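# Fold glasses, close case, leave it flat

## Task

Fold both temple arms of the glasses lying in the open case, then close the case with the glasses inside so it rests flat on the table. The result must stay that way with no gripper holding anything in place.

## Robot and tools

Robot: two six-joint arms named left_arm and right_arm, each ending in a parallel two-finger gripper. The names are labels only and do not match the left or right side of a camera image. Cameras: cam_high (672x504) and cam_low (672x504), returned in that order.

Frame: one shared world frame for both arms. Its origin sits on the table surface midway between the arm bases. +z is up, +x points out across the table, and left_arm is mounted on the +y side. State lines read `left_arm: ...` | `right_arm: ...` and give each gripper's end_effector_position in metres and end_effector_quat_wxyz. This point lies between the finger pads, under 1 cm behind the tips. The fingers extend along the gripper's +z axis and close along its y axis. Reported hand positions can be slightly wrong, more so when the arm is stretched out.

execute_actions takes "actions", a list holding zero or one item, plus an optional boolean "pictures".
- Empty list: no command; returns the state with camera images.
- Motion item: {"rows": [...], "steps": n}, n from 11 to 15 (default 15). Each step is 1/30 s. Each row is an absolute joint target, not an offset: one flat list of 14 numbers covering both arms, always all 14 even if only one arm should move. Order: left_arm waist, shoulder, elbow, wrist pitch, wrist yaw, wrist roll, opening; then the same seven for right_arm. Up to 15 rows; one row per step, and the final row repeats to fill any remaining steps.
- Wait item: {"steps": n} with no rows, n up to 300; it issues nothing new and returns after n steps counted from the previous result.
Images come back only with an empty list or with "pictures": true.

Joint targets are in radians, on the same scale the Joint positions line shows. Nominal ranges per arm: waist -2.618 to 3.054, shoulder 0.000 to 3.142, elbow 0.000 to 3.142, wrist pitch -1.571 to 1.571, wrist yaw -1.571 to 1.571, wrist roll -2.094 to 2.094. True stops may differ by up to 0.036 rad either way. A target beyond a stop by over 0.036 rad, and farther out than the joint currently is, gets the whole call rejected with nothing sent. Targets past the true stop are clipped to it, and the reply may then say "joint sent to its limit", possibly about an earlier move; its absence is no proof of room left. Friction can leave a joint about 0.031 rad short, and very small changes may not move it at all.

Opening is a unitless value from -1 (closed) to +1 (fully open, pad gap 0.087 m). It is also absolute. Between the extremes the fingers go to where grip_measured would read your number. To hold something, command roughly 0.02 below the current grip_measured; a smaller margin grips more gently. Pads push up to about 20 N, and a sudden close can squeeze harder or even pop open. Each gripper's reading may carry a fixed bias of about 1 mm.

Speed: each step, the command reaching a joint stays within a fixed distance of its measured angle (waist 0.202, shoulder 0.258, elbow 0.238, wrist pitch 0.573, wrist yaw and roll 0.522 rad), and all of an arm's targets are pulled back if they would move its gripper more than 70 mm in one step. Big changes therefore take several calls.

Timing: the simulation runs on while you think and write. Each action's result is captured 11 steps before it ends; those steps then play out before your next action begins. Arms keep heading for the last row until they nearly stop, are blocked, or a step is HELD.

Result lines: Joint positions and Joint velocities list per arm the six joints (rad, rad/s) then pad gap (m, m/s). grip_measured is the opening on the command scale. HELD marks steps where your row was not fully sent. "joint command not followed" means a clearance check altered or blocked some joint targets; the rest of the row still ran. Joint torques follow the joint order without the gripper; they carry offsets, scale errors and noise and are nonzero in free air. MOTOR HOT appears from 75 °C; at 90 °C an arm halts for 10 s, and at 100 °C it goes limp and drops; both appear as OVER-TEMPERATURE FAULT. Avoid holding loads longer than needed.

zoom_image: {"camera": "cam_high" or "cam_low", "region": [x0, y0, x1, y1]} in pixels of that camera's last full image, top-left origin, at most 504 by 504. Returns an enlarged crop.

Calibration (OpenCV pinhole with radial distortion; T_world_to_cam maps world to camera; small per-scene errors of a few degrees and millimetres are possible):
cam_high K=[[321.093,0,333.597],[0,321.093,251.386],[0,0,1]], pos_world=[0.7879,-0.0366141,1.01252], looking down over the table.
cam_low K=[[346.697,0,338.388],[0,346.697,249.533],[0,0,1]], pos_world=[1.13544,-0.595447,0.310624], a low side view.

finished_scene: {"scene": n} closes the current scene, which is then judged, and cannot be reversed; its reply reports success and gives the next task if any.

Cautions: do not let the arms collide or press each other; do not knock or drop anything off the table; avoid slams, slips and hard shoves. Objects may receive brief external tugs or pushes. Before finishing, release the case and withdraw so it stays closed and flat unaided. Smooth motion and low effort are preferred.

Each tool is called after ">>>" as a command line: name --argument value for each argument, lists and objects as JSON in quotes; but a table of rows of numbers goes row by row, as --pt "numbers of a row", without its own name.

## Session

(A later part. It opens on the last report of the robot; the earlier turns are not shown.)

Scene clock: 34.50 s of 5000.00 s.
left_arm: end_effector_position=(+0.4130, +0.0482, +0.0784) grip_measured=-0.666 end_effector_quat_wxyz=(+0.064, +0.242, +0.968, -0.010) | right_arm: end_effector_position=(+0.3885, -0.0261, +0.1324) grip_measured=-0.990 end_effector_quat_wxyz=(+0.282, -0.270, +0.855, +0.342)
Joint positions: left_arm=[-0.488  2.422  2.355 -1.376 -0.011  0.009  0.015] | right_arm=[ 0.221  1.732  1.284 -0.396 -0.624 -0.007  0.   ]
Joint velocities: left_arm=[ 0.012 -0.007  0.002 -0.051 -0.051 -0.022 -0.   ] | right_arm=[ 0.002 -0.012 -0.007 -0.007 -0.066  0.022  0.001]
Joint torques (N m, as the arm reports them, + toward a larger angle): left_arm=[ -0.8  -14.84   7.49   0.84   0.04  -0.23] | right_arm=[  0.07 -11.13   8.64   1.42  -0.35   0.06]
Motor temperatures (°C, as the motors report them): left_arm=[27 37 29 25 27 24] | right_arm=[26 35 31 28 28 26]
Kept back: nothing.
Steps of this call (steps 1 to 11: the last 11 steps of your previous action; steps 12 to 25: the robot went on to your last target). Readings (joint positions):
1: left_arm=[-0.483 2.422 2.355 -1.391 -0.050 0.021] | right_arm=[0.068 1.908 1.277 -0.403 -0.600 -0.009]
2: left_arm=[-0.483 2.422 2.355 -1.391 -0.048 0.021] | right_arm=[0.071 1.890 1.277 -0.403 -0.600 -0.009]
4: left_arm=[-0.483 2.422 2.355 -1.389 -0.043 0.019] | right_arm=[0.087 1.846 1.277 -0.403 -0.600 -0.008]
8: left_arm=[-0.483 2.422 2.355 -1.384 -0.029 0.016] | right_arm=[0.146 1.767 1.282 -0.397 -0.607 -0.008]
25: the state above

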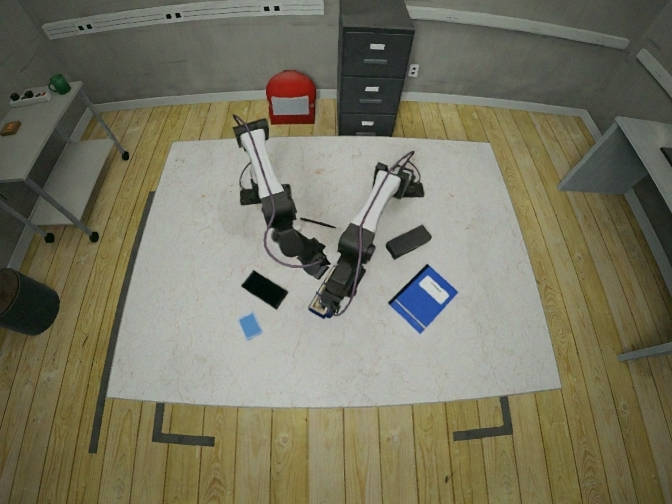

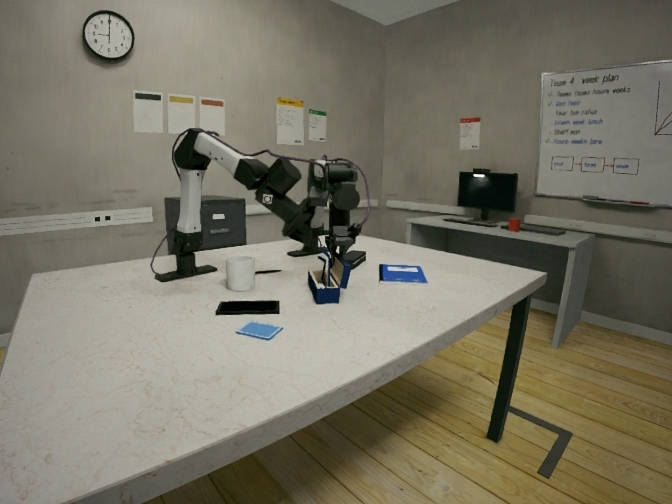

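>>> execute_actions --actions '[{"rows":[[-0.5,2.42,2.36,-1.36,0,0,-0.8,-0.3,1.5,1.4,-1.3,0,0,-1]]}]'

>>> execute_actions --actions '[{"rows":[[-0.5,2.39,2.31,-1.345,0,0,-0.8,-0.3,1.5,1.4,-1.3,0,0,-1],[-0.5,2.36,2.255,-1.325,0,0,-0.8,-0.3,1.5,1.4,-1.3,0,0,-1],[-0.5,2.33,2.2,-1.3,0,0,-0.8,-0.3,1.5,1.4,-1.3,0,0,-1],[-0.5,2.3,2.15,-1.28,0,0,-0.8,-0.3,1.5,1.4,-1.3,0,0,-1],[-0.5,2.27,2.1,-1.26,0,0,-0.8,-0.3,1.5,1.4,-1.3,0,0,-1],[-0.5,2.24,2.05,-1.24,0,0,-0.8,-0.3,1.5,1.4,-1.3,0,0,-1],[-0.5,2.21,2.0,-1.22,0,0,-0.8,-0.3,1.5,1.4,-1.3,0,0,-1],[-0.5,2.185,1.955,-1.2,0,0,-0.8,-0.3,1.5,1.4,-1.3,0,0,-1],[-0.5,2.157,1.91,-1.183,0,0,-0.8,-0.3,1.5,1.4,-1.3,0,0,-1],[-0.5,2.122,1.858,-1.166,0,0,-0.8,-0.3,1.5,1.4,-1.3,0,0,-1],[-0.5,2.088,1.806,-1.149,0,0,-0.8,-0.3,1.5,1.4,-1.3,0,0,-1],[-0.5,2.053,1.755,-1.132,0,0,-0.8,-0.3,1.5,1.4,-1.3,0,0,-1],[-0.5,2.018,1.703,-1.115,0,0,-0.8,-0.3,1.5,1.4,-1.3,0,0,-1],[-0.5,1.984,1.652,-1.097,0,0,-0.8,-0.3,1.5,1.4,-1.3,0,0,-1],[-0.5,1.949,1.6,-1.08,0,0,-0.8,-0.3,1.5,1.4,-1.3,0,0,-1]]}]'

>>> execute_actions --actions '[{"steps":22}]'

>>> execute_actions --actions '[{"rows":[[-0.5,1.949,1.6,-1.08,0,0,-0.3,-0.3,1.5,1.4,-1.3,0,0,-1]],"steps":11}]'

>>> execute_actions --actions '[{"rows":[[-0.5,1.65,1.55,-1.3,0,0,-0.3,-0.3,1.5,1.4,-1.3,0,0,-1]]}]'

>>> execute_actions --actions '[{"rows":[[0.2,1.5,1.4,-1.3,0,0,-0.3,-0.3,1.5,1.4,-1.3,0,0,-1]]}]'

>>> execute_actions --actions '[{"steps":25}]' --pictures true

>>> zoom_image --camera "cam_low" --region '[240, 200, 400, 320]'

>>> zoom_image --camera "cam_high" --region '[270, 200, 430, 320]'

Scene clock: 36.30 s of 5000.00 s.
left_arm: end_effector_position=(+0.4130, +0.0482, +0.0784) grip_measured=-0.666 end_effector_quat_wxyz=(+0.064, +0.242, +0.968, -0.010) | right_arm: end_effector_position=(+0.3888, -0.0876, +0.1363) grip_measured=-0.990 end_effector_quat_wxyz=(+0.267, -0.201, +0.908, +0.254)
Joint positions: left_arm=[-0.488  2.422  2.355 -1.376 -0.011  0.009  0.015] | right_arm=[ 0.14   1.659  1.308 -0.596 -0.456 -0.007  0.   ]
Joint velocities: left_arm=[ 0.002 -0.002 -0.017  0.022 -0.037  0.051 -0.001] | right_arm=[-0.906 -0.706  0.247 -1.516  1.238  0.022 -0.   ]
Joint torques (N m, as the arm reports them, + toward a larger angle): left_arm=[ -0.78 -14.83   7.47   0.87   0.05  -0.22] | right_arm=[ -0.81 -11.03   9.47   1.35  -0.15   0.05]
Motor temperatures (°C, as the motors report them): left_arm=[27 37 30 25 27 24] | right_arm=[26 36 31 28 28 26]
Steps of this call (steps 1 to 15: the robot went on to your last target; steps 16 to 50: nothing new was sent; steps 51 to 54: the first 4 steps of this action). Readings (joint positions):
51: left_arm=[-0.488 2.422 2.355 -1.376 -0.011 0.009] | right_arm=[0.214 1.724 1.291 -0.432 -0.591 -0.007]
52: left_arm=[-0.488 2.422 2.355 -1.376 -0.011 0.009] | right_arm=[0.197 1.706 1.295 -0.489 -0.546 -0.007]
54: the state above

Scene clock: 36.80 s of 5000.00 s.
left_arm: end_effector_position=(+0.4061, +0.0510, +0.0777) grip_measured=-0.666 end_effector_quat_wxyz=(+0.065, +0.241, +0.968, -0.012) | right_arm: end_effector_position=(+0.2921, -0.3079, +0.1485) grip_measured=-0.990 end_effector_quat_wxyz=(+0.098, +0.079, +0.992, +0.011)
Joint positions: left_arm=[-0.488  2.365  2.252 -1.325 -0.008  0.007  0.015] | right_arm=[-0.306  1.52   1.375 -1.232 -0.039 -0.004  0.   ]
Joint velocities: left_arm=[ 0.002 -0.745 -1.336  0.432  0.066 -0.037 -0.002] | right_arm=[-0.007 -0.012  0.007 -0.476  0.3    0.037 -0.001]
Joint torques (N m, as the arm reports them, + toward a larger angle): left_arm=[ -0.73 -15.87   5.47   0.47  -0.03  -0.17] | right_arm=[ 0.37 -8.62  8.75  0.7   0.05  0.09]
Motor temperatures (°C, as the motors report them): left_arm=[27 38 30 25 27 24] | right_arm=[26 36 31 28 28 26]
Steps of this call (steps 1 to 11: the last 11 steps of your previous action; steps 12 to 15: the first 4 steps of this action). Readings (joint positions):
12: left_arm=[-0.488 2.420 2.351 -1.373 -0.010 0.009] | right_arm=[-0.302 1.523 1.375 -1.164 -0.072 -0.004]
13: left_arm=[-0.488 2.409 2.331 -1.361 -0.010 0.009] | right_arm=[-0.306 1.521 1.375 -1.192 -0.056 -0.004]
15: the state above

Scene clock: 37.53 s of 5000.00 s.
left_arm: end_effector_position=(+0.3268, +0.0902, +0.0767) grip_measured=-0.666 end_effector_quat_wxyz=(+0.059, +0.242, +0.968, -0.013) | right_arm: end_effector_position=(+0.2765, -0.3106, +0.1483) grip_measured=-0.990 end_effector_quat_wxyz=(+0.068, +0.080, +0.994, -0.001)
Joint positions: left_arm=[-0.491  1.968  1.618 -1.1   -0.003  0.005  0.015] | right_arm=[-0.306  1.52   1.375 -1.291 -0.01  -0.004  0.   ]
Joint velocities: left_arm=[-0.007 -0.002  0.002  0.037 -0.022  0.022 -0.001] | right_arm=[ 0.007  0.012  0.017 -0.11   0.022  0.007  0.001]
Joint torques (N m, as the arm reports them, + toward a larger angle): left_arm=[ -0.51 -12.67   5.49   0.81  -0.01  -0.18] | right_arm=[ 0.56 -8.32  8.66  0.52  0.08  0.09]
Motor temperatures (°C, as the motors report them): left_arm=[27 38 30 25 27 24] | right_arm=[26 36 31 28 28 26]
Kept back: nothing.
Steps of this call (steps 1 to 11: the last 11 steps of your previous action; steps 12 to 22: the robot went on to your last target). Readings (joint positions):
1: left_arm=[-0.489 2.338 2.204 -1.310 -0.007 0.006] | right_arm=[-0.306 1.520 1.375 -1.246 -0.033 -0.004]
2: left_arm=[-0.489 2.309 2.154 -1.295 -0.007 0.006] | right_arm=[-0.306 1.520 1.375 -1.256 -0.028 -0.004]
4: left_arm=[-0.490 2.251 2.056 -1.260 -0.006 0.005] | right_arm=[-0.306 1.520 1.375 -1.270 -0.021 -0.004]
8: left_arm=[-0.491 2.132 1.861 -1.184 -0.004 0.005] | right_arm=[-0.306 1.520 1.375 -1.284 -0.014 -0.004]
22: the state above

Scene clock: 37.57 s of 5000.00 s.
left_arm: end_effector_position=(+0.3270, +0.0901, +0.0767) grip_measured=-0.666 end_effector_quat_wxyz=(+0.060, +0.242, +0.968, -0.013) | right_arm: end_effector_position=(+0.2765, -0.3106, +0.1483) grip_measured=-0.990 end_effector_quat_wxyz=(+0.068, +0.080, +0.994, -0.001)
Joint positions: left_arm=[-0.491  1.968  1.618 -1.099 -0.003  0.005  0.015] | right_arm=[-0.306  1.52   1.375 -1.291 -0.01  -0.004  0.   ]
Joint velocities: left_arm=[-0.012  0.002 -0.017  0.037 -0.037  0.051  0.001] | right_arm=[-0.002  0.012 -0.007 -0.051  0.007 -0.066 -0.   ]
Joint torques (N m, as the arm reports them, + toward a larger angle): left_arm=[ -0.52 -12.63   5.49   0.84  -0.01  -0.2 ] | right_arm=[ 0.53 -8.39  8.64  0.54  0.08  0.06]
Motor temperatures (°C, as the motors report them): left_arm=[27 38 30 25 27 24] | right_arm=[26 36 31 28 28 26]
Kept back: the last 11 steps of this action.
Steps of this call (step 1: the robot went on to your last target). Readings (joint positions):
1: the state above

Scene clock: 38.07 s of 5000.00 s.
left_arm: end_effector_position=(+0.2988, +0.1050, +0.1102) grip_measured=-0.300 end_effector_quat_wxyz=(+0.063, +0.242, +0.968, -0.014) | right_arm: end_effector_position=(+0.2765, -0.3106, +0.1483) grip_measured=-0.990 end_effector_quat_wxyz=(+0.068, +0.080, +0.994, -0.001)
Joint positions: left_arm=[-0.491  1.827  1.563 -1.177 -0.003  0.005  0.031] | right_arm=[-0.306  1.52   1.375 -1.291 -0.01  -0.004  0.   ]
Joint velocities: left_arm=[ 0.007 -1.502 -0.159 -0.667  0.037 -0.066 -0.001] | right_arm=[ 0.002 -0.002 -0.007 -0.022 -0.022 -0.037 -0.   ]
Joint torques (N m, as the arm reports them, + toward a larger angle): left_arm=[ -0.45 -14.52   7.17   0.71  -0.01  -0.18] | right_arm=[ 0.48 -8.36  8.6   0.56  0.11  0.06]
Motor temperatures (°C, as the motors report them): left_arm=[27 38 30 25 27 24] | right_arm=[26 36 31 28 28 26]
Steps of this call (steps 1 to 11: the last 11 steps of your previous action; steps 12 to 15: the first 4 steps of this action). Readings (joint positions):
12: left_arm=[-0.491 1.952 1.609 -1.098 -0.003 0.005] | right_arm=[-0.306 1.520 1.375 -1.291 -0.010 -0.004]
13: left_arm=[-0.491 1.920 1.588 -1.122 -0.003 0.005] | right_arm=[-0.306 1.520 1.375 -1.291 -0.010 -0.004]
15: the state above

Scene clock: 38.57 s of 5000.00 s.
left_arm: end_effector_position=(+0.2628, +0.1869, +0.1555) grip_measured=-0.300 end_effector_quat_wxyz=(+0.085, +0.135, +0.987, -0.017) | right_arm: end_effector_position=(+0.2764, -0.3107, +0.1483) grip_measured=-0.990 end_effector_quat_wxyz=(+0.067, +0.080, +0.994, -0.001)
Joint positions: left_arm=[-0.271  1.546  1.43  -1.28   0.011  0.005  0.031] | right_arm=[-0.306  1.52   1.375 -1.292 -0.009 -0.004  0.   ]
Joint velocities: left_arm=[ 2.176 -0.383 -0.379 -0.154 -0.125 -0.007  0.001] | right_arm=[ 0.002  0.012 -0.017 -0.037  0.066  0.066  0.001]
Joint torques (N m, as the arm reports them, + toward a larger angle): left_arm=[-0.42 -8.96  6.81  0.94 -0.07 -0.2 ] | right_arm=[ 0.52 -8.34  8.58  0.56  0.11  0.09]
Motor temperatures (°C, as the motors report them): left_arm=[27 38 30 25 27 24] | right_arm=[26 36 32 28 28 26]
Steps of this call (steps 1 to 11: the last 11 steps of your previous action; steps 12 to 15: the first 4 steps of this action). Readings (joint positions):
12: left_arm=[-0.469 1.617 1.532 -1.263 0.008 0.005] | right_arm=[-0.306 1.520 1.375 -1.291 -0.010 -0.004]
13: left_arm=[-0.418 1.588 1.486 -1.259 0.013 0.005] | right_arm=[-0.306 1.520 1.375 -1.292 -0.010 -0.004]
15: the state above

Scene clock: 39.40 s of 5000.00 s.
left_arm: end_effector_position=(+0.2617, +0.3152, +0.1569) grip_measured=-0.300 end_effector_quat_wxyz=(+0.085, -0.104, +0.991, +0.013) | right_arm: end_effector_position=(+0.2764, -0.3107, +0.1483) grip_measured=-0.990 end_effector_quat_wxyz=(+0.067, +0.080, +0.994, -0.001)
Joint positions: left_arm=[ 0.208  1.531  1.42  -1.287 -0.007  0.005  0.031] | right_arm=[-0.306  1.52   1.375 -1.292 -0.009 -0.004  0.   ]
Joint velocities: left_arm=[ 0.012 -0.002  0.012  0.037  0.037 -0.022  0.001] | right_arm=[ 0.037  0.002 -0.012 -0.051  0.095  0.037  0.   ]
Joint torques (N m, as the arm reports them, + toward a larger angle): left_arm=[-0.51 -9.39  5.37  0.63  0.03 -0.18] | right_arm=[ 0.51 -8.38  8.61  0.57  0.1   0.11]
Motor temperatures (°C, as the motors report them): left_arm=[27 38 30 25 27 24] | right_arm=[26 36 32 28 28 26]
Kept back: nothing.
Steps of this call (steps 1 to 11: the last 11 steps of your previous action; steps 12 to 25: the robot went on to your last target). Readings (joint positions):
1: left_arm=[-0.194 1.537 1.422 -1.285 0.009 0.005] | right_arm=[-0.306 1.520 1.375 -1.292 -0.009 -0.004]
2: left_arm=[-0.117 1.533 1.420 -1.285 0.008 0.005] | right_arm=[-0.306 1.520 1.375 -1.292 -0.009 -0.004]
4: left_arm=[0.034 1.531 1.420 -1.285 0.006 0.005] | right_arm=[-0.306 1.520 1.375 -1.292 -0.009 -0.004]
8: left_arm=[0.211 1.531 1.420 -1.285 -0.007 0.005] | right_arm=[-0.306 1.520 1.375 -1.292 -0.009 -0.004]
25: the state above

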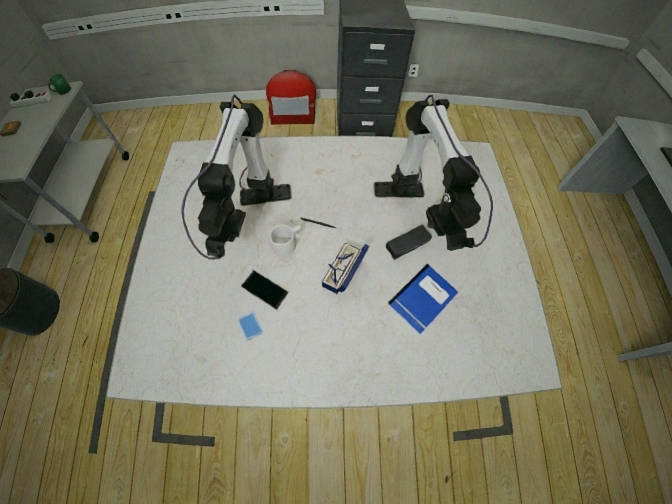

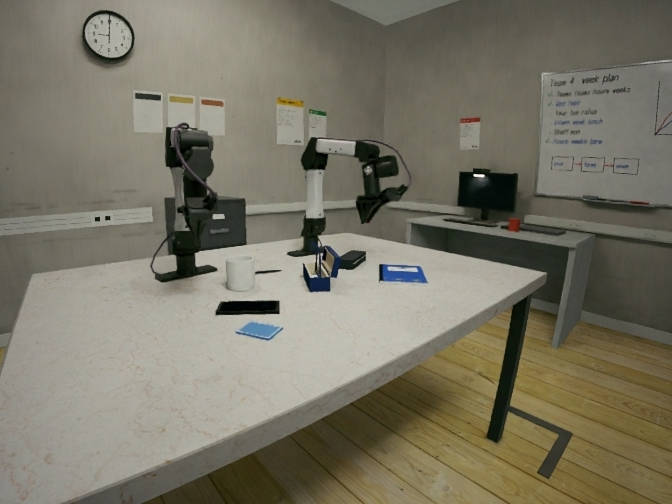

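Region (240, 200, 400, 320) of cam_low's 672x504 image, scaled by 3.150, with more detail than that image has; it fills the top 378 rows of this view, and the rest is white.

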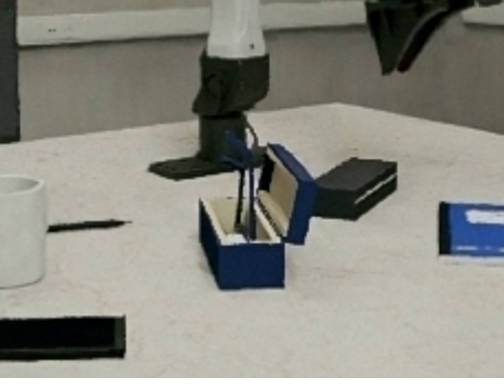

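Region (270, 200, 430, 320) of cam_high's 672x504 image, scaled by 3.150, with more detail than that image has; it fills the top 378 rows of this view, and the rest is white.

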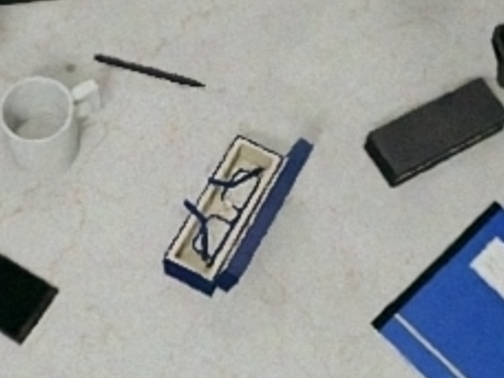

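>>> execute_actions --actions '[{"rows":[[-0.6,1.9,2.1,-1.57,0,1.57,1,-0.3,1.5,1.4,-1.3,0,0,-1]]}]'

>>> execute_actions --actions '[{"steps":20}]'

>>> execute_actions --actions '[{"rows":[[-0.6,2.2,2.25,-1.57,0,1.57,1,-0.3,1.5,1.4,-1.3,0,0,-1]]}]'

>>> execute_actions --actions '[{"steps":25}]' --pictures true

>>> zoom_image --camera "cam_low" --region '[240, 190, 400, 310]'

Scene clock: 40.47 s of 5000.00 s.
left_arm: end_effector_position=(+0.3071, +0.2795, +0.1679) grip_measured=+0.969 end_effector_quat_wxyz=(+0.028, +0.184, +0.982, +0.015) | right_arm: end_effector_position=(+0.2764, -0.3107, +0.1483) grip_measured=-0.990 end_effector_quat_wxyz=(+0.067, +0.080, +0.994, -0.001)
Joint positions: left_arm=[ 0.002  1.787  1.737 -1.461 -0.019  0.38   0.086] | right_arm=[-0.306  1.52   1.375 -1.292 -0.009 -0.004  0.   ]
Joint velocities: left_arm=[-1.873  2.2    2.4   -0.374  0.007  2.733  0.037] | right_arm=[ 0.012 -0.012  0.002 -0.007 -0.007 -0.022  0.001]
Joint torques (N m, as the arm reports them, + toward a larger angle): left_arm=[ -1.65 -10.88   7.05  -0.04   0.14  -0.07] | right_arm=[ 0.52 -8.42  8.63  0.57  0.08  0.07]
Motor temperatures (°C, as the motors report them): left_arm=[27 38 30 25 27 24] | right_arm=[26 36 32 28 28 26]
Steps of this call (steps 1 to 15: the robot went on to your last target; steps 16 to 28: nothing new was sent; steps 29 to 32: the first 4 steps of this action). Readings (joint positions):
29: left_arm=[0.185 1.566 1.469 -1.350 -0.017 0.084] | right_arm=[-0.306 1.520 1.375 -1.292 -0.009 -0.004]
30: left_arm=[0.133 1.633 1.558 -1.414 -0.020 0.182] | right_arm=[-0.306 1.520 1.375 -1.292 -0.009 -0.004]
32: the state above

Scene clock: 41.13 s of 5000.00 s.
left_arm: end_effector_position=(+0.3470, +0.0752, +0.2138) grip_measured=+0.992 end_effector_quat_wxyz=(+0.081, +0.871, +0.483, +0.036) | right_arm: end_effector_position=(+0.2764, -0.3107, +0.1483) grip_measured=-0.990 end_effector_quat_wxyz=(+0.067, +0.080, +0.994, -0.001)
Joint positions: left_arm=[-0.603  1.919  2.079 -1.555  0.009  1.53   0.087] | right_arm=[-0.306  1.52   1.375 -1.292 -0.009 -0.004  0.   ]
Joint velocities: left_arm=[-0.007  0.007  0.007 -0.007 -0.007  0.227 -0.001] | right_arm=[-0.007  0.002 -0.002  0.007 -0.022 -0.022  0.001]
Joint torques (N m, as the arm reports them, + toward a larger angle): left_arm=[  0.31 -11.64   8.34   0.58  -0.06  -0.05] | right_arm=[ 0.47 -8.39  8.54  0.56  0.09  0.09]
Motor temperatures (°C, as the motors report them): left_arm=[27 38 30 25 27 24] | right_arm=[26 37 32 28 27 26]
Kept back: nothing.
Steps of this call (steps 1 to 11: the last 11 steps of your previous action; steps 12 to 20: the robot went on to your last target). Readings (joint positions):
1: left_arm=[-0.065 1.854 1.817 -1.470 -0.018 0.478] | right_arm=[-0.306 1.520 1.375 -1.292 -0.009 -0.004]
2: left_arm=[-0.130 1.905 1.888 -1.473 -0.017 0.570] | right_arm=[-0.306 1.520 1.375 -1.292 -0.009 -0.004]
4: left_arm=[-0.258 1.950 1.987 -1.475 -0.016 0.741] | right_arm=[-0.306 1.520 1.375 -1.292 -0.009 -0.004]
8: left_arm=[-0.521 1.935 2.069 -1.496 -0.010 1.106] | right_arm=[-0.306 1.520 1.375 -1.292 -0.009 -0.004]
20: the state above

Scene clock: 41.27 s of 5000.00 s.
left_arm: end_effector_position=(+0.3792, +0.0533, +0.1900) grip_measured=+0.991 end_effector_quat_wxyz=(+0.073, +0.876, +0.476, +0.032) | right_arm: end_effector_position=(+0.2764, -0.3107, +0.1483) grip_measured=-0.990 end_effector_quat_wxyz=(+0.067, +0.080, +0.994, -0.001)
Joint positions: left_arm=[-0.603  2.09   2.232 -1.554  0.009  1.547  0.087] | right_arm=[-0.306  1.52   1.375 -1.292 -0.009 -0.004  0.   ]
Joint velocities: left_arm=[-0.002  1.306  0.227  0.139 -0.007  0.037  0.001] | right_arm=[-0.007 -0.007  0.007  0.007  0.022 -0.022 -0.   ]
Joint torques (N m, as the arm reports them, + toward a larger angle): left_arm=[ 0.35 -9.39  6.72  0.31 -0.05 -0.04] | right_arm=[ 0.51 -8.44  8.62  0.57  0.08  0.09]
Motor temperatures (°C, as the motors report them): left_arm=[27 38 30 25 27 24] | right_arm=[26 37 32 28 27 26]
Steps of this call (steps 1 to 4: the first 4 steps of this action). Readings (joint positions):
1: left_arm=[-0.603 1.947 2.116 -1.568 0.009 1.537] | right_arm=[-0.306 1.520 1.375 -1.292 -0.009 -0.004]
2: left_arm=[-0.603 1.994 2.177 -1.565 0.009 1.541] | right_arm=[-0.306 1.520 1.375 -1.292 -0.009 -0.004]
4: the state above

Scene clock: 42.10 s of 5000.00 s.
left_arm: end_effector_position=(+0.3848, +0.0495, +0.1353) grip_measured=+0.991 end_effector_quat_wxyz=(+0.012, +0.881, +0.472, +0.001) | right_arm: end_effector_position=(+0.2764, -0.3107, +0.1483) grip_measured=-0.990 end_effector_quat_wxyz=(+0.067, +0.080, +0.994, -0.001)
Joint positions: left_arm=[-0.603  2.225  2.234 -1.558  0.009  1.56   0.087] | right_arm=[-0.306  1.52   1.375 -1.292 -0.009 -0.004  0.   ]
Joint velocities: left_arm=[ 0.002 -0.002 -0.002 -0.037  0.051 -0.022 -0.   ] | right_arm=[-0.007 -0.012  0.007 -0.037  0.051 -0.007 -0.   ]
Joint torques (N m, as the arm reports them, + toward a larger angle): left_arm=[  0.28 -14.93   8.12   0.25  -0.05  -0.04] | right_arm=[ 0.52 -8.39  8.67  0.55  0.1   0.09]
Motor temperatures (°C, as the motors report them): left_arm=[27 38 30 25 27 24] | right_arm=[26 37 32 28 27 26]
Kept back: nothing.
Steps of this call (steps 1 to 11: the last 11 steps of your previous action; steps 12 to 25: the robot went on to your last target). Readings (joint positions):
1: left_arm=[-0.603 2.131 2.234 -1.552 0.009 1.550] | right_arm=[-0.306 1.520 1.375 -1.292 -0.009 -0.004]
2: left_arm=[-0.603 2.169 2.234 -1.552 0.009 1.551] | right_arm=[-0.306 1.520 1.375 -1.292 -0.009 -0.004]
4: left_arm=[-0.603 2.223 2.234 -1.552 0.009 1.555] | right_arm=[-0.306 1.520 1.375 -1.292 -0.009 -0.004]
8: left_arm=[-0.603 2.235 2.234 -1.554 0.009 1.558] | right_arm=[-0.306 1.520 1.375 -1.292 -0.009 -0.004]
25: the state above

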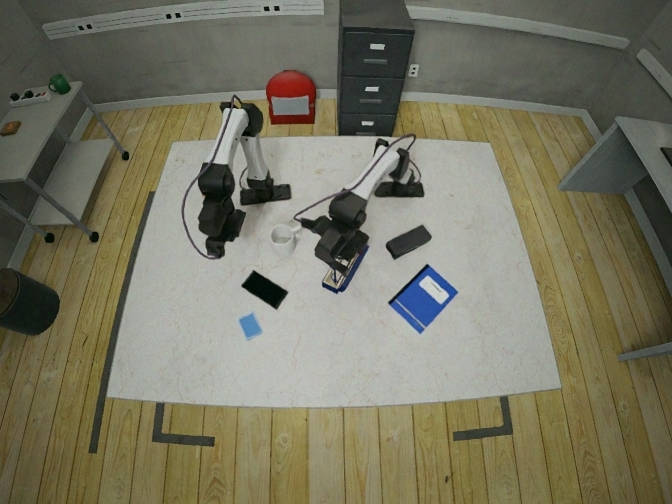

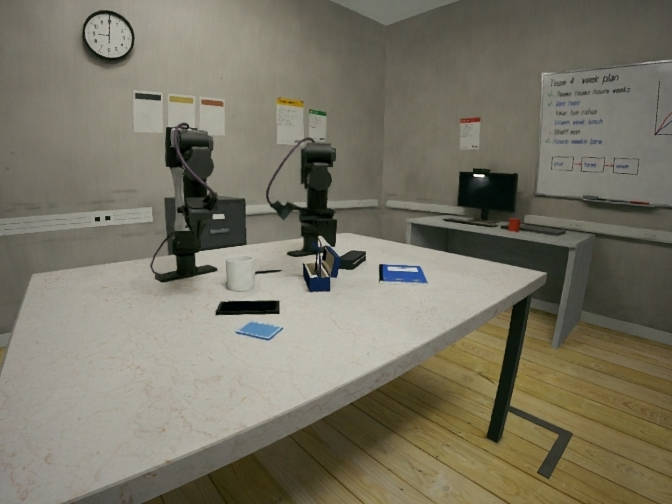

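Region (240, 190, 400, 310) of cam_low's 672x504 image, scaled by 3.150, with more detail than that image has; it fills the top 378 rows of this view, and the rest is white.

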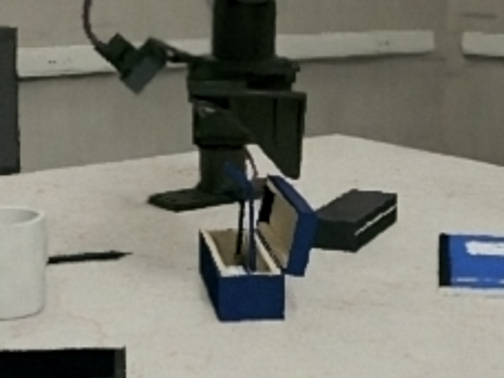

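>>> execute_actions --actions '[{"rows":[[-0.6,2.16,2.25,-1.57,0,1.38,1,-0.3,1.5,1.4,-1.3,0,0,-1]],"steps":11}]'

>>> execute_actions --actions '[{"rows":[[-0.69,2.16,2.25,-1.57,0,1.38,1,-0.3,1.5,1.4,-1.3,0,0,-1]]}]'

>>> execute_actions --actions '[{"rows":[[-0.69,2.18,2.24,-1.57,0,1.38,1,-0.3,1.5,1.4,-1.3,0,0,-1],[-0.69,2.2,2.23,-1.57,0,1.38,1,-0.3,1.5,1.4,-1.3,0,0,-1],[-0.69,2.2,2.19,-1.55,0,1.38,1,-0.3,1.5,1.4,-1.3,0,0,-1],[-0.69,2.195,2.15,-1.52,0,1.38,1,-0.3,1.5,1.4,-1.3,0,0,-1],[-0.69,2.19,2.11,-1.49,0,1.38,1,-0.3,1.5,1.4,-1.3,0,0,-1],[-0.69,2.185,2.07,-1.455,0,1.38,1,-0.3,1.5,1.4,-1.3,0,0,-1],[-0.69,2.18,2.03,-1.42,0,1.38,1,-0.3,1.5,1.4,-1.3,0,0,-1],[-0.69,2.18,1.99,-1.38,0,1.38,1,-0.3,1.5,1.4,-1.3,0,0,-1],[-0.69,2.18,1.965,-1.355,0,1.38,0.9,-0.3,1.5,1.4,-1.3,0,0,-1],[-0.69,2.182,1.94,-1.33,0,1.38,0.8,-0.3,1.5,1.4,-1.3,0,0,-1],[-0.69,2.183,1.915,-1.3,0,1.38,0.7,-0.3,1.5,1.4,-1.3,0,0,-1],[-0.69,2.184,1.89,-1.275,0,1.38,0.6,-0.3,1.5,1.4,-1.3,0,0,-1],[-0.69,2.185,1.865,-1.25,0,1.38,0.5,-0.3,1.5,1.4,-1.3,0,0,-1],[-0.69,2.186,1.838,-1.223,0,1.38,0.4,-0.3,1.5,1.4,-1.3,0,0,-1]]}]'

>>> execute_actions --actions '[{"steps":25}]' --pictures true

>>> zoom_image --camera "cam_low" --region '[240, 190, 400, 310]'

Scene clock: 43.43 s of 5000.00 s.
left_arm: end_effector_position=(+0.3848, +0.0495, +0.1353) grip_measured=+0.991 end_effector_quat_wxyz=(+0.012, +0.881, +0.472, +0.001) | right_arm: end_effector_position=(+0.2764, -0.3107, +0.1483) grip_measured=-0.990 end_effector_quat_wxyz=(+0.067, +0.080, +0.994, -0.001)
Joint positions: left_arm=[-0.603  2.225  2.234 -1.558  0.009  1.561  0.087] | right_arm=[-0.306  1.52   1.375 -1.292 -0.009 -0.004  0.   ]
Joint velocities: left_arm=[ 0.007  0.017 -0.012 -0.022 -0.007  0.037  0.   ] | right_arm=[-0.002 -0.007 -0.002 -0.037  0.037  0.007 -0.   ]
Joint torques (N m, as the arm reports them, + toward a larger angle): left_arm=[  0.29 -14.9    8.02   0.25  -0.06  -0.05] | right_arm=[ 0.51 -8.36  8.66  0.56  0.09  0.06]
Motor temperatures (°C, as the motors report them): left_arm=[27 38 30 25 27 24] | right_arm=[26 37 32 28 27 26]
Kept back: the last 11 steps of this action.
Steps of this call (steps 1 to 15: the robot went on to your last target; steps 16 to 40: nothing new was sent). Readings (joint positions):
1: left_arm=[-0.603 2.225 2.234 -1.558 0.009 1.560] | right_arm=[-0.306 1.520 1.375 -1.292 -0.009 -0.004]
2: left_arm=[-0.603 2.225 2.234 -1.558 0.009 1.560] | right_arm=[-0.306 1.520 1.375 -1.292 -0.009 -0.004]
4: left_arm=[-0.603 2.225 2.234 -1.558 0.009 1.561] | right_arm=[-0.306 1.520 1.375 -1.292 -0.009 -0.004]
8: left_arm=[-0.603 2.225 2.234 -1.558 0.009 1.561] | right_arm=[-0.306 1.520 1.375 -1.292 -0.009 -0.004]
40: the state above

Scene clock: 43.93 s of 5000.00 s.
left_arm: end_effector_position=(+0.3658, +0.0338, +0.1537) grip_measured=+0.992 end_effector_quat_wxyz=(+0.032, +0.854, +0.519, +0.010) | right_arm: end_effector_position=(+0.2764, -0.3107, +0.1483) grip_measured=-0.990 end_effector_quat_wxyz=(+0.067, +0.080, +0.994, -0.001)
Joint positions: left_arm=[-0.66   2.18   2.234 -1.558  0.003  1.395  0.087] | right_arm=[-0.306  1.52   1.375 -1.292 -0.009 -0.004  0.   ]
Joint velocities: left_arm=[-0.564  0.007  0.002 -0.022 -0.022  0.007  0.   ] | right_arm=[ 0.012  0.002 -0.012  0.007 -0.007  0.037  0.001]
Joint torques (N m, as the arm reports them, + toward a larger angle): left_arm=[  0.38 -14.18   8.06   0.34  -0.02  -0.26] | right_arm=[ 0.48 -8.35  8.54  0.55  0.1   0.08]
Motor temperatures (°C, as the motors report them): left_arm=[27 38 30 25 27 24] | right_arm=[26 37 32 28 27 26]
Steps of this call (steps 1 to 11: the last 11 steps of your previous action; steps 12 to 15: the first 4 steps of this action). Readings (joint positions):
12: left_arm=[-0.610 2.180 2.234 -1.558 0.006 1.401] | right_arm=[-0.306 1.520 1.375 -1.292 -0.009 -0.004]
13: left_arm=[-0.622 2.180 2.234 -1.558 0.004 1.398] | right_arm=[-0.306 1.520 1.375 -1.292 -0.009 -0.004]
15: the state above

Scene clock: 44.43 s of 5000.00 s.
left_arm: end_effector_position=(+0.3557, +0.0215, +0.1495) grip_measured=+0.992 end_effector_quat_wxyz=(+0.027, +0.862, +0.505, +0.008) | right_arm: end_effector_position=(+0.2764, -0.3107, +0.1483) grip_measured=-0.990 end_effector_quat_wxyz=(+0.067, +0.080, +0.994, -0.001)
Joint positions: left_arm=[-0.697  2.18   2.217 -1.552  0.003  1.389  0.087] | right_arm=[-0.306  1.52   1.375 -1.292 -0.009 -0.004  0.   ]
Joint velocities: left_arm=[-0.002 -0.002 -0.462  0.154  0.037  0.051  0.001] | right_arm=[-0.017 -0.012 -0.002 -0.022 -0.066  0.037 -0.   ]
Joint torques (N m, as the arm reports them, + toward a larger angle): left_arm=[  0.59 -11.39   3.05   0.49   0.01  -0.23] | right_arm=[ 0.57 -8.41  8.67  0.57  0.08  0.08]
Motor temperatures (°C, as the motors report them): left_arm=[27 39 30 25 27 24] | right_arm=[26 37 32 28 27 26]
Steps of this call (steps 1 to 11: the last 11 steps of your previous action; steps 12 to 15: the first 4 steps of this action). Readings (joint positions):
12: left_arm=[-0.697 2.180 2.234 -1.558 0.003 1.390] | right_arm=[-0.306 1.520 1.375 -1.292 -0.009 -0.004]
13: left_arm=[-0.697 2.180 2.234 -1.558 0.003 1.390] | right_arm=[-0.306 1.520 1.375 -1.292 -0.009 -0.004]
15: the state above

Scene clock: 45.27 s of 5000.00 s.
left_arm: end_effector_position=(+0.3488, +0.0272, +0.0570) grip_measured=+0.400 end_effector_quat_wxyz=(-0.008, +0.862, +0.507, -0.005) | right_arm: end_effector_position=(+0.2764, -0.3107, +0.1483) grip_measured=-0.990 end_effector_quat_wxyz=(+0.067, +0.080, +0.994, -0.001)
Joint positions: left_arm=[-0.697  2.184  1.853 -1.257  0.003  1.387  0.061] | right_arm=[-0.306  1.52   1.375 -1.292 -0.009 -0.004  0.   ]
Joint velocities: left_arm=[ 0.007  0.002 -0.002 -0.007  0.022 -0.081 -0.   ] | right_arm=[-0.002  0.007 -0.012 -0.037  0.037  0.051  0.   ]
Joint torques (N m, as the arm reports them, + toward a larger angle): left_arm=[  0.61 -12.57   5.46   0.7   -0.02  -0.22] | right_arm=[ 0.53 -8.33  8.54  0.56  0.09  0.08]
Motor temperatures (°C, as the motors report them): left_arm=[27 39 30 25 27 24] | right_arm=[26 37 33 28 27 26]
Kept back: nothing.
Steps of this call (steps 1 to 11: the last 11 steps of your previous action; steps 12 to 25: the robot went on to your last target). Readings (joint positions):
1: left_arm=[-0.697 2.180 2.194 -1.542 0.003 1.389] | right_arm=[-0.306 1.520 1.375 -1.292 -0.009 -0.004]
2: left_arm=[-0.697 2.180 2.160 -1.526 0.003 1.389] | right_arm=[-0.306 1.520 1.375 -1.292 -0.009 -0.004]
4: left_arm=[-0.697 2.180 2.077 -1.485 0.003 1.389] | right_arm=[-0.306 1.520 1.375 -1.292 -0.009 -0.004]
8: left_arm=[-0.697 2.180 1.944 -1.396 0.003 1.389] | right_arm=[-0.306 1.520 1.375 -1.292 -0.009 -0.004]
25: the state above

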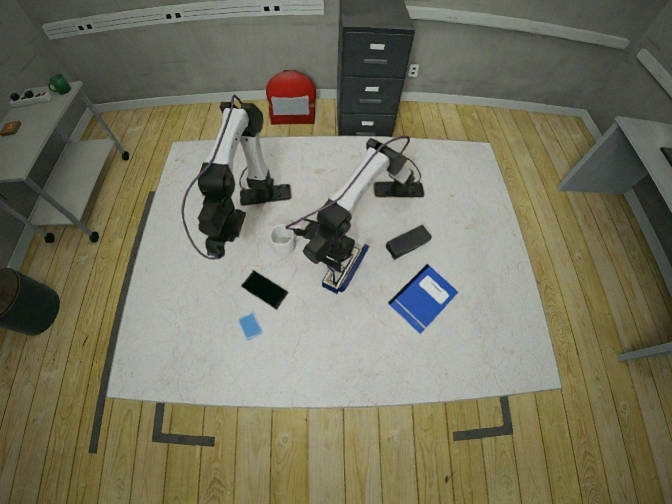

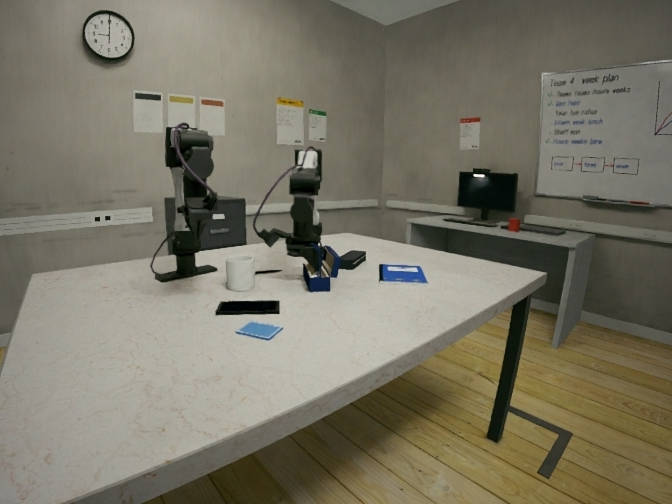

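Region (240, 190, 400, 310) of cam_low's 672x504 image, scaled by 3.150, with more detail than that image has; it fills the top 378 rows of this view, and the rest is white.

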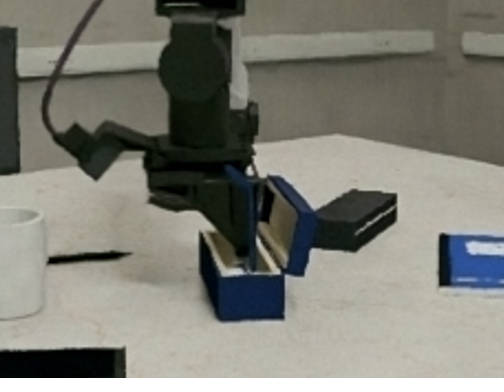

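>>> execute_actions --actions '[{"rows":[[-0.69,2.17,2.25,-1.57,0,1.38,0.4,-0.3,1.5,1.4,-1.3,0,0,-1]]}]'

>>> execute_actions --actions '[{"rows":[[-0.675,2.17,2.25,-1.42,0,1.38,1,-0.3,1.5,1.4,-1.3,0,0,-1]]}]'

>>> execute_actions --actions '[{"rows":[[-0.675,2.18,2.22,-1.4,0,1.38,1,-0.3,1.5,1.4,-1.3,0,0,-1],[-0.675,2.19,2.19,-1.38,0,1.38,1,-0.3,1.5,1.4,-1.3,0,0,-1],[-0.675,2.19,2.15,-1.35,0,1.38,1,-0.3,1.5,1.4,-1.3,0,0,-1],[-0.675,2.19,2.11,-1.32,0,1.38,1,-0.3,1.5,1.4,-1.3,0,0,-1],[-0.675,2.185,2.07,-1.285,0,1.38,1,-0.3,1.5,1.4,-1.3,0,0,-1],[-0.675,2.18,2.04,-1.27,0,1.38,0.9,-0.3,1.5,1.4,-1.3,0,0,-1],[-0.675,2.18,2.015,-1.26,0,1.38,0.8,-0.3,1.5,1.4,-1.3,0,0,-1],[-0.68,2.18,1.99,-1.25,0,1.38,0.7,-0.3,1.5,1.4,-1.3,0,0,-1],[-0.68,2.18,1.965,-1.245,0,1.38,0.6,-0.3,1.5,1.4,-1.3,0,0,-1],[-0.68,2.182,1.94,-1.24,0,1.38,0.5,-0.3,1.5,1.4,-1.3,0,0,-1],[-0.685,2.183,1.915,-1.235,0,1.38,0.4,-0.3,1.5,1.4,-1.3,0,0,-1],[-0.685,2.184,1.89,-1.23,0,1.38,0.3,-0.3,1.5,1.4,-1.3,0,0,-1],[-0.69,2.185,1.865,-1.225,0,1.38,0.2,-0.3,1.5,1.4,-1.3,0,0,-1],[-0.69,2.186,1.838,-1.223,0,1.38,0.1,-0.3,1.5,1.4,-1.3,0,0,-1],[-0.69,2.19,1.81,-1.2,0,1.38,0.1,-0.3,1.5,1.4,-1.3,0,0,-1]]}]'

>>> execute_actions --actions '[{"steps":25}]'

>>> execute_actions --actions '[{"rows":[[-0.69,2.17,2.25,-1.57,0,1.38,0.1,-0.3,1.5,1.4,-1.3,0,0,-1]]}]'

>>> execute_actions --actions '[{"rows":[[-0.2,1.9,1.9,-1.5,0,0,-1,-0.3,1.5,1.4,-1.3,0,0,-1]]}]'

>>> execute_actions --actions '[{"steps":25}]' --pictures true

>>> zoom_image --camera "cam_low" --region '[240, 190, 400, 310]'

>>> zoom_image --camera "cam_high" --region '[270, 200, 430, 320]'

Scene clock: 47.20 s of 5000.00 s.
left_arm: end_effector_position=(+0.3607, +0.0173, +0.1068) grip_measured=+0.400 end_effector_quat_wxyz=(+0.011, +0.862, +0.507, +0.002) | right_arm: end_effector_position=(+0.2764, -0.3107, +0.1483) grip_measured=-0.990 end_effector_quat_wxyz=(+0.067, +0.080, +0.994, -0.001)
Joint positions: left_arm=[-0.697  2.215  2.102 -1.436  0.003  1.387  0.061] | right_arm=[-0.306  1.52   1.375 -1.292 -0.009 -0.004  0.   ]
Joint velocities: left_arm=[ 0.007  0.007  2.029 -0.799 -0.007 -0.007  0.   ] | right_arm=[ 0.017  0.002  0.017  0.022  0.037 -0.007  0.001]
Joint torques (N m, as the arm reports them, + toward a larger angle): left_arm=[  0.68 -16.58   8.38   0.24  -0.02  -0.2 ] | right_arm=[ 0.49 -8.42  8.65  0.59  0.13  0.1 ]
Motor temperatures (°C, as the motors report them): left_arm=[27 39 30 25 27 24] | right_arm=[26 37 33 27 27 26]
Steps of this call (steps 1 to 30: the robot went on to your last target; steps 31 to 54: nothing new was sent; steps 55 to 58: the first 4 steps of this action). Readings (joint positions):
55: left_arm=[-0.697 2.194 1.896 -1.311 0.003 1.387] | right_arm=[-0.306 1.520 1.375 -1.292 -0.009 -0.004]
56: left_arm=[-0.697 2.210 1.965 -1.372 0.003 1.387] | right_arm=[-0.306 1.520 1.375 -1.292 -0.009 -0.004]
58: the state above

Scene clock: 47.70 s of 5000.00 s.
left_arm: end_effector_position=(+0.3736, +0.0119, +0.1655) grip_measured=+0.986 end_effector_quat_wxyz=(+0.080, +0.857, +0.509, +0.027) | right_arm: end_effector_position=(+0.2764, -0.3107, +0.1483) grip_measured=-0.990 end_effector_quat_wxyz=(+0.067, +0.080, +0.994, -0.001)
Joint positions: left_arm=[-0.688  2.16   2.242 -1.484  0.003  1.387  0.087] | right_arm=[-0.306  1.52   1.375 -1.292 -0.009 -0.004  0.   ]
Joint velocities: left_arm=[ 0.081 -0.012 -0.012  0.374  0.022 -0.066  0.008] | right_arm=[-0.007 -0.007 -0.002  0.037 -0.022 -0.007  0.001]
Joint torques (N m, as the arm reports them, + toward a larger angle): left_arm=[  0.59 -11.61   7.46   0.76   0.    -0.23] | right_arm=[ 0.48 -8.37  8.58  0.54  0.1   0.08]
Motor temperatures (°C, as the motors report them): left_arm=[27 39 30 25 27 24] | right_arm=[26 37 33 27 27 26]
Steps of this call (steps 1 to 11: the last 11 steps of your previous action; steps 12 to 15: the first 4 steps of this action). Readings (joint positions):
12: left_arm=[-0.696 2.160 2.242 -1.536 0.003 1.387] | right_arm=[-0.306 1.520 1.375 -1.292 -0.009 -0.004]
13: left_arm=[-0.694 2.160 2.242 -1.517 0.003 1.387] | right_arm=[-0.306 1.520 1.375 -1.292 -0.009 -0.004]
15: the state above

Scene clock: 48.20 s of 5000.00 s.
left_arm: end_effector_position=(+0.3866, +0.0055, +0.1563) grip_measured=+0.991 end_effector_quat_wxyz=(+0.100, +0.853, +0.511, +0.035) | right_arm: end_effector_position=(+0.2764, -0.3107, +0.1483) grip_measured=-0.990 end_effector_quat_wxyz=(+0.067, +0.080, +0.994, -0.001)
Joint positions: left_arm=[-0.681  2.16   2.196 -1.394  0.003  1.387  0.087] | right_arm=[-0.306  1.52   1.375 -1.292 -0.009 -0.004  0.   ]
Joint velocities: left_arm=[ 0.012  0.002 -0.828  0.593 -0.066 -0.007  0.   ] | right_arm=[ 0.022  0.017  0.007 -0.007 -0.007  0.095  0.001]
Joint torques (N m, as the arm reports them, + toward a larger angle): left_arm=[  0.64 -10.3    3.89   0.62  -0.02  -0.22] | right_arm=[ 0.45 -8.39  8.64  0.56  0.1   0.08]
Motor temperatures (°C, as the motors report them): left_arm=[27 39 30 25 27 24] | right_arm=[26 37 33 27 27 26]
Steps of this call (steps 1 to 11: the last 11 steps of your previous action; steps 12 to 15: the first 4 steps of this action). Readings (joint positions):
12: left_arm=[-0.681 2.160 2.242 -1.436 0.003 1.387] | right_arm=[-0.306 1.520 1.375 -1.292 -0.009 -0.004]
13: left_arm=[-0.681 2.160 2.236 -1.427 0.003 1.387] | right_arm=[-0.306 1.520 1.375 -1.292 -0.009 -0.004]
15: the state above

Scene clock: 49.03 s of 5000.00 s.
left_arm: end_effector_position=(+0.3582, +0.0283, +0.0615) grip_measured=+0.101 end_effector_quat_wxyz=(+0.009, +0.859, +0.512, +0.005) | right_arm: end_effector_position=(+0.2764, -0.3107, +0.1483) grip_measured=-0.990 end_effector_quat_wxyz=(+0.067, +0.080, +0.994, -0.001)
Joint positions: left_arm=[-0.684  2.171  1.85  -1.228 -0.004  1.387  0.048] | right_arm=[-0.306  1.52   1.375 -1.292 -0.009 -0.004  0.   ]
Joint velocities: left_arm=[-0.007  0.007  0.002 -0.051 -0.007  0.022 -0.   ] | right_arm=[-0.007 -0.012 -0.002 -0.037 -0.051  0.022  0.   ]
Joint torques (N m, as the arm reports them, + toward a larger angle): left_arm=[ -0.3  -11.35   3.41   0.71   0.07  -0.22] | right_arm=[ 0.46 -8.34  8.64  0.55  0.09  0.07]
Motor temperatures (°C, as the motors report them): left_arm=[27 39 30 25 27 24] | right_arm=[26 37 33 27 27 26]
Kept back: nothing.
Steps of this call (steps 1 to 11: the last 11 steps of your previous action; steps 12 to 25: the robot went on to your last target). Readings (joint positions):
1: left_arm=[-0.681 2.160 2.162 -1.372 0.003 1.387] | right_arm=[-0.306 1.520 1.375 -1.292 -0.009 -0.004]
2: left_arm=[-0.681 2.160 2.123 -1.352 0.003 1.387] | right_arm=[-0.306 1.520 1.375 -1.292 -0.009 -0.004]
4: left_arm=[-0.681 2.165 2.054 -1.323 0.003 1.387] | right_arm=[-0.306 1.520 1.375 -1.292 -0.009 -0.004]
8: left_arm=[-0.681 2.174 1.947 -1.277 0.003 1.387] | right_arm=[-0.306 1.520 1.375 -1.292 -0.009 -0.004]
25: the state above

Scene clock: 49.17 s of 5000.00 s.
left_arm: end_effector_position=(+0.3683, +0.0202, +0.1107) grip_measured=+0.100 end_effector_quat_wxyz=(+0.021, +0.858, +0.512, +0.010) | right_arm: end_effector_position=(+0.2764, -0.3107, +0.1483) grip_measured=-0.990 end_effector_quat_wxyz=(+0.067, +0.080, +0.994, -0.001)
Joint positions: left_arm=[-0.684  2.209  2.107 -1.422 -0.004  1.387  0.048] | right_arm=[-0.306  1.52   1.375 -1.292 -0.009 -0.004  0.   ]
Joint velocities: left_arm=[-0.012 -0.002  1.951 -0.872 -0.007  0.022  0.001] | right_arm=[-0.012  0.002  0.007  0.037 -0.022 -0.051 -0.001]
Joint torques (N m, as the arm reports them, + toward a larger angle): left_arm=[ -0.37 -16.07   8.95   0.2    0.03  -0.23] | right_arm=[ 0.49 -8.36  8.58  0.57  0.1   0.11]
Motor temperatures (°C, as the motors report them): left_arm=[27 39 30 25 27 24] | right_arm=[26 37 33 27 27 26]
Steps of this call (steps 1 to 4: the first 4 steps of this action). Readings (joint positions):
1: left_arm=[-0.684 2.182 1.895 -1.282 -0.004 1.387] | right_arm=[-0.306 1.520 1.375 -1.292 -0.009 -0.004]
2: left_arm=[-0.684 2.200 1.966 -1.345 -0.004 1.387] | right_arm=[-0.306 1.520 1.375 -1.292 -0.009 -0.004]
4: the state above

Scene clock: 49.67 s of 5000.00 s.
left_arm: end_effector_position=(+0.3465, +0.0838, +0.1631) grip_measured=-0.993 end_effector_quat_wxyz=(+0.034, +0.752, +0.658, +0.006) | right_arm: end_effector_position=(+0.2764, -0.3107, +0.1483) grip_measured=-0.990 end_effector_quat_wxyz=(+0.067, +0.080, +0.994, -0.001)
Joint positions: left_arm=[-0.576  2.028  2.041 -1.515  0.007  1.133  0.   ] | right_arm=[-0.306  1.52   1.375 -1.292 -0.009 -0.004  0.   ]
Joint velocities: left_arm=[ 1.355 -1.072 -1.429 -0.037 -0.007 -2.205 -0.027] | right_arm=[-0.012 -0.017  0.007  0.007 -0.051  0.007  0.001]
Joint torques (N m, as the arm reports them, + toward a larger angle): left_arm=[  2.22 -13.3    6.02   0.64  -0.01  -0.22] | right_arm=[ 0.49 -8.47  8.66  0.56  0.08  0.08]
Motor temperatures (°C, as the motors report them): left_arm=[27 39 30 25 27 24] | right_arm=[26 37 33 27 27 26]
Steps of this call (steps 1 to 11: the last 11 steps of your previous action; steps 12 to 15: the first 4 steps of this action). Readings (joint positions):
12: left_arm=[-0.674 2.138 2.208 -1.528 0.000 1.337] | right_arm=[-0.306 1.520 1.375 -1.292 -0.009 -0.004]
13: left_arm=[-0.654 2.104 2.151 -1.518 0.004 1.273] | right_arm=[-0.306 1.520 1.375 -1.292 -0.009 -0.004]
15: the state above

Scene clock: 50.50 s of 5000.00 s.
left_arm: end_effector_position=(+0.3307, +0.1974, +0.1681) grip_measured=-1.000 end_effector_quat_wxyz=(+0.029, +0.104, +0.994, +0.001) | right_arm: end_effector_position=(+0.2764, -0.3107, +0.1483) grip_measured=-0.990 end_effector_quat_wxyz=(+0.067, +0.080, +0.994, -0.001)
Joint positions: left_arm=[-0.198  1.926  1.92  -1.507 -0.008  0.017  0.   ] | right_arm=[-0.306  1.52   1.375 -1.292 -0.009 -0.004  0.   ]
Joint velocities: left_arm=[-0.012 -0.002 -0.002 -0.051  0.022 -0.066  0.   ] | right_arm=[-0.017  0.002 -0.012 -0.022  0.022 -0.051 -0.001]
Joint torques (N m, as the arm reports them, + toward a larger angle): left_arm=[ -0.08 -12.58   5.01   0.62   0.04  -0.24] | right_arm=[ 0.54 -8.37  8.59  0.56  0.09  0.09]
Motor temperatures (°C, as the motors report them): left_arm=[27 39 30 25 27 24] | right_arm=[26 37 33 27 27 26]
Kept back: nothing.
Steps of this call (steps 1 to 11: the last 11 steps of your previous action; steps 12 to 25: the robot went on to your last target). Readings (joint positions):
1: left_arm=[-0.522 1.994 1.997 -1.514 0.007 1.049] | right_arm=[-0.306 1.520 1.375 -1.292 -0.009 -0.004]
2: left_arm=[-0.461 1.966 1.964 -1.514 0.008 0.954] | right_arm=[-0.306 1.520 1.375 -1.292 -0.009 -0.004]
4: left_arm=[-0.319 1.934 1.934 -1.513 0.008 0.756] | right_arm=[-0.306 1.520 1.375 -1.292 -0.009 -0.004]
8: left_arm=[-0.158 1.926 1.924 -1.507 -0.009 0.366] | right_arm=[-0.306 1.520 1.375 -1.292 -0.009 -0.004]
25: the state above

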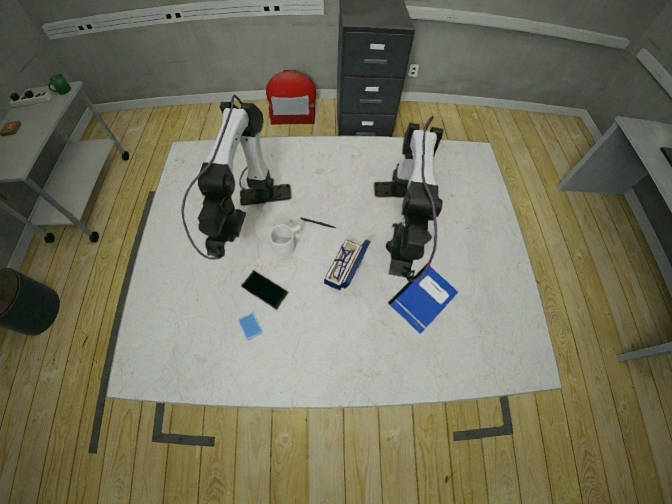

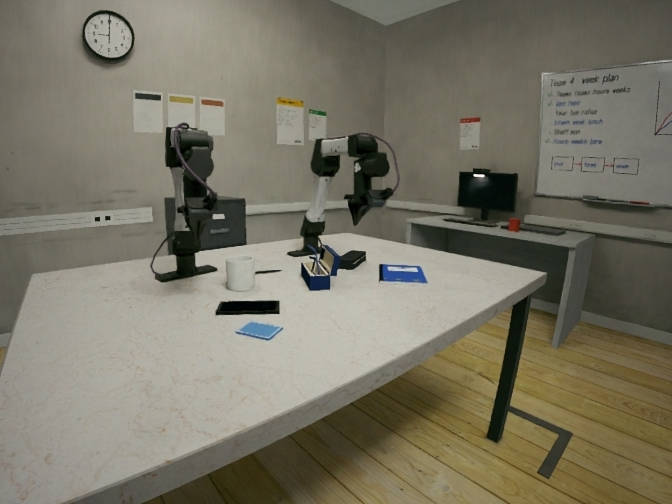

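Region (240, 190, 400, 310) of cam_low's 672x504 image, scaled by 3.150, with more detail than that image has; it fills the top 378 rows of this view, and the rest is white.

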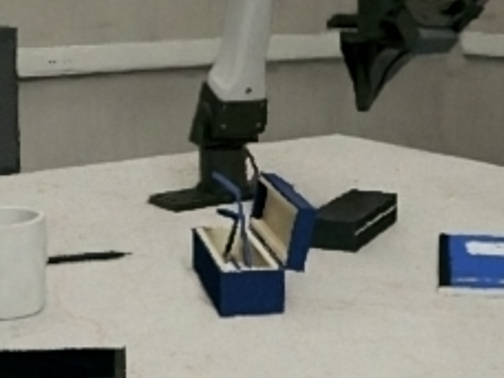

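Region (270, 200, 430, 320) of cam_high's 672x504 image, scaled by 3.150, with more detail than that image has; it fills the top 378 rows of this view, and the rest is white.

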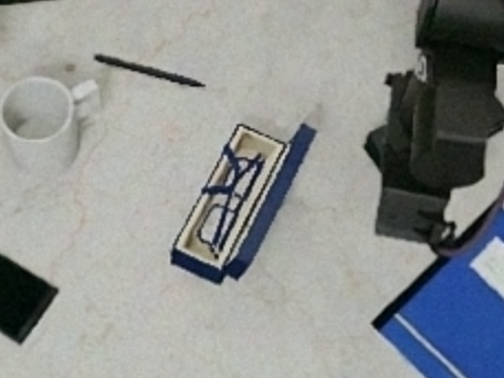

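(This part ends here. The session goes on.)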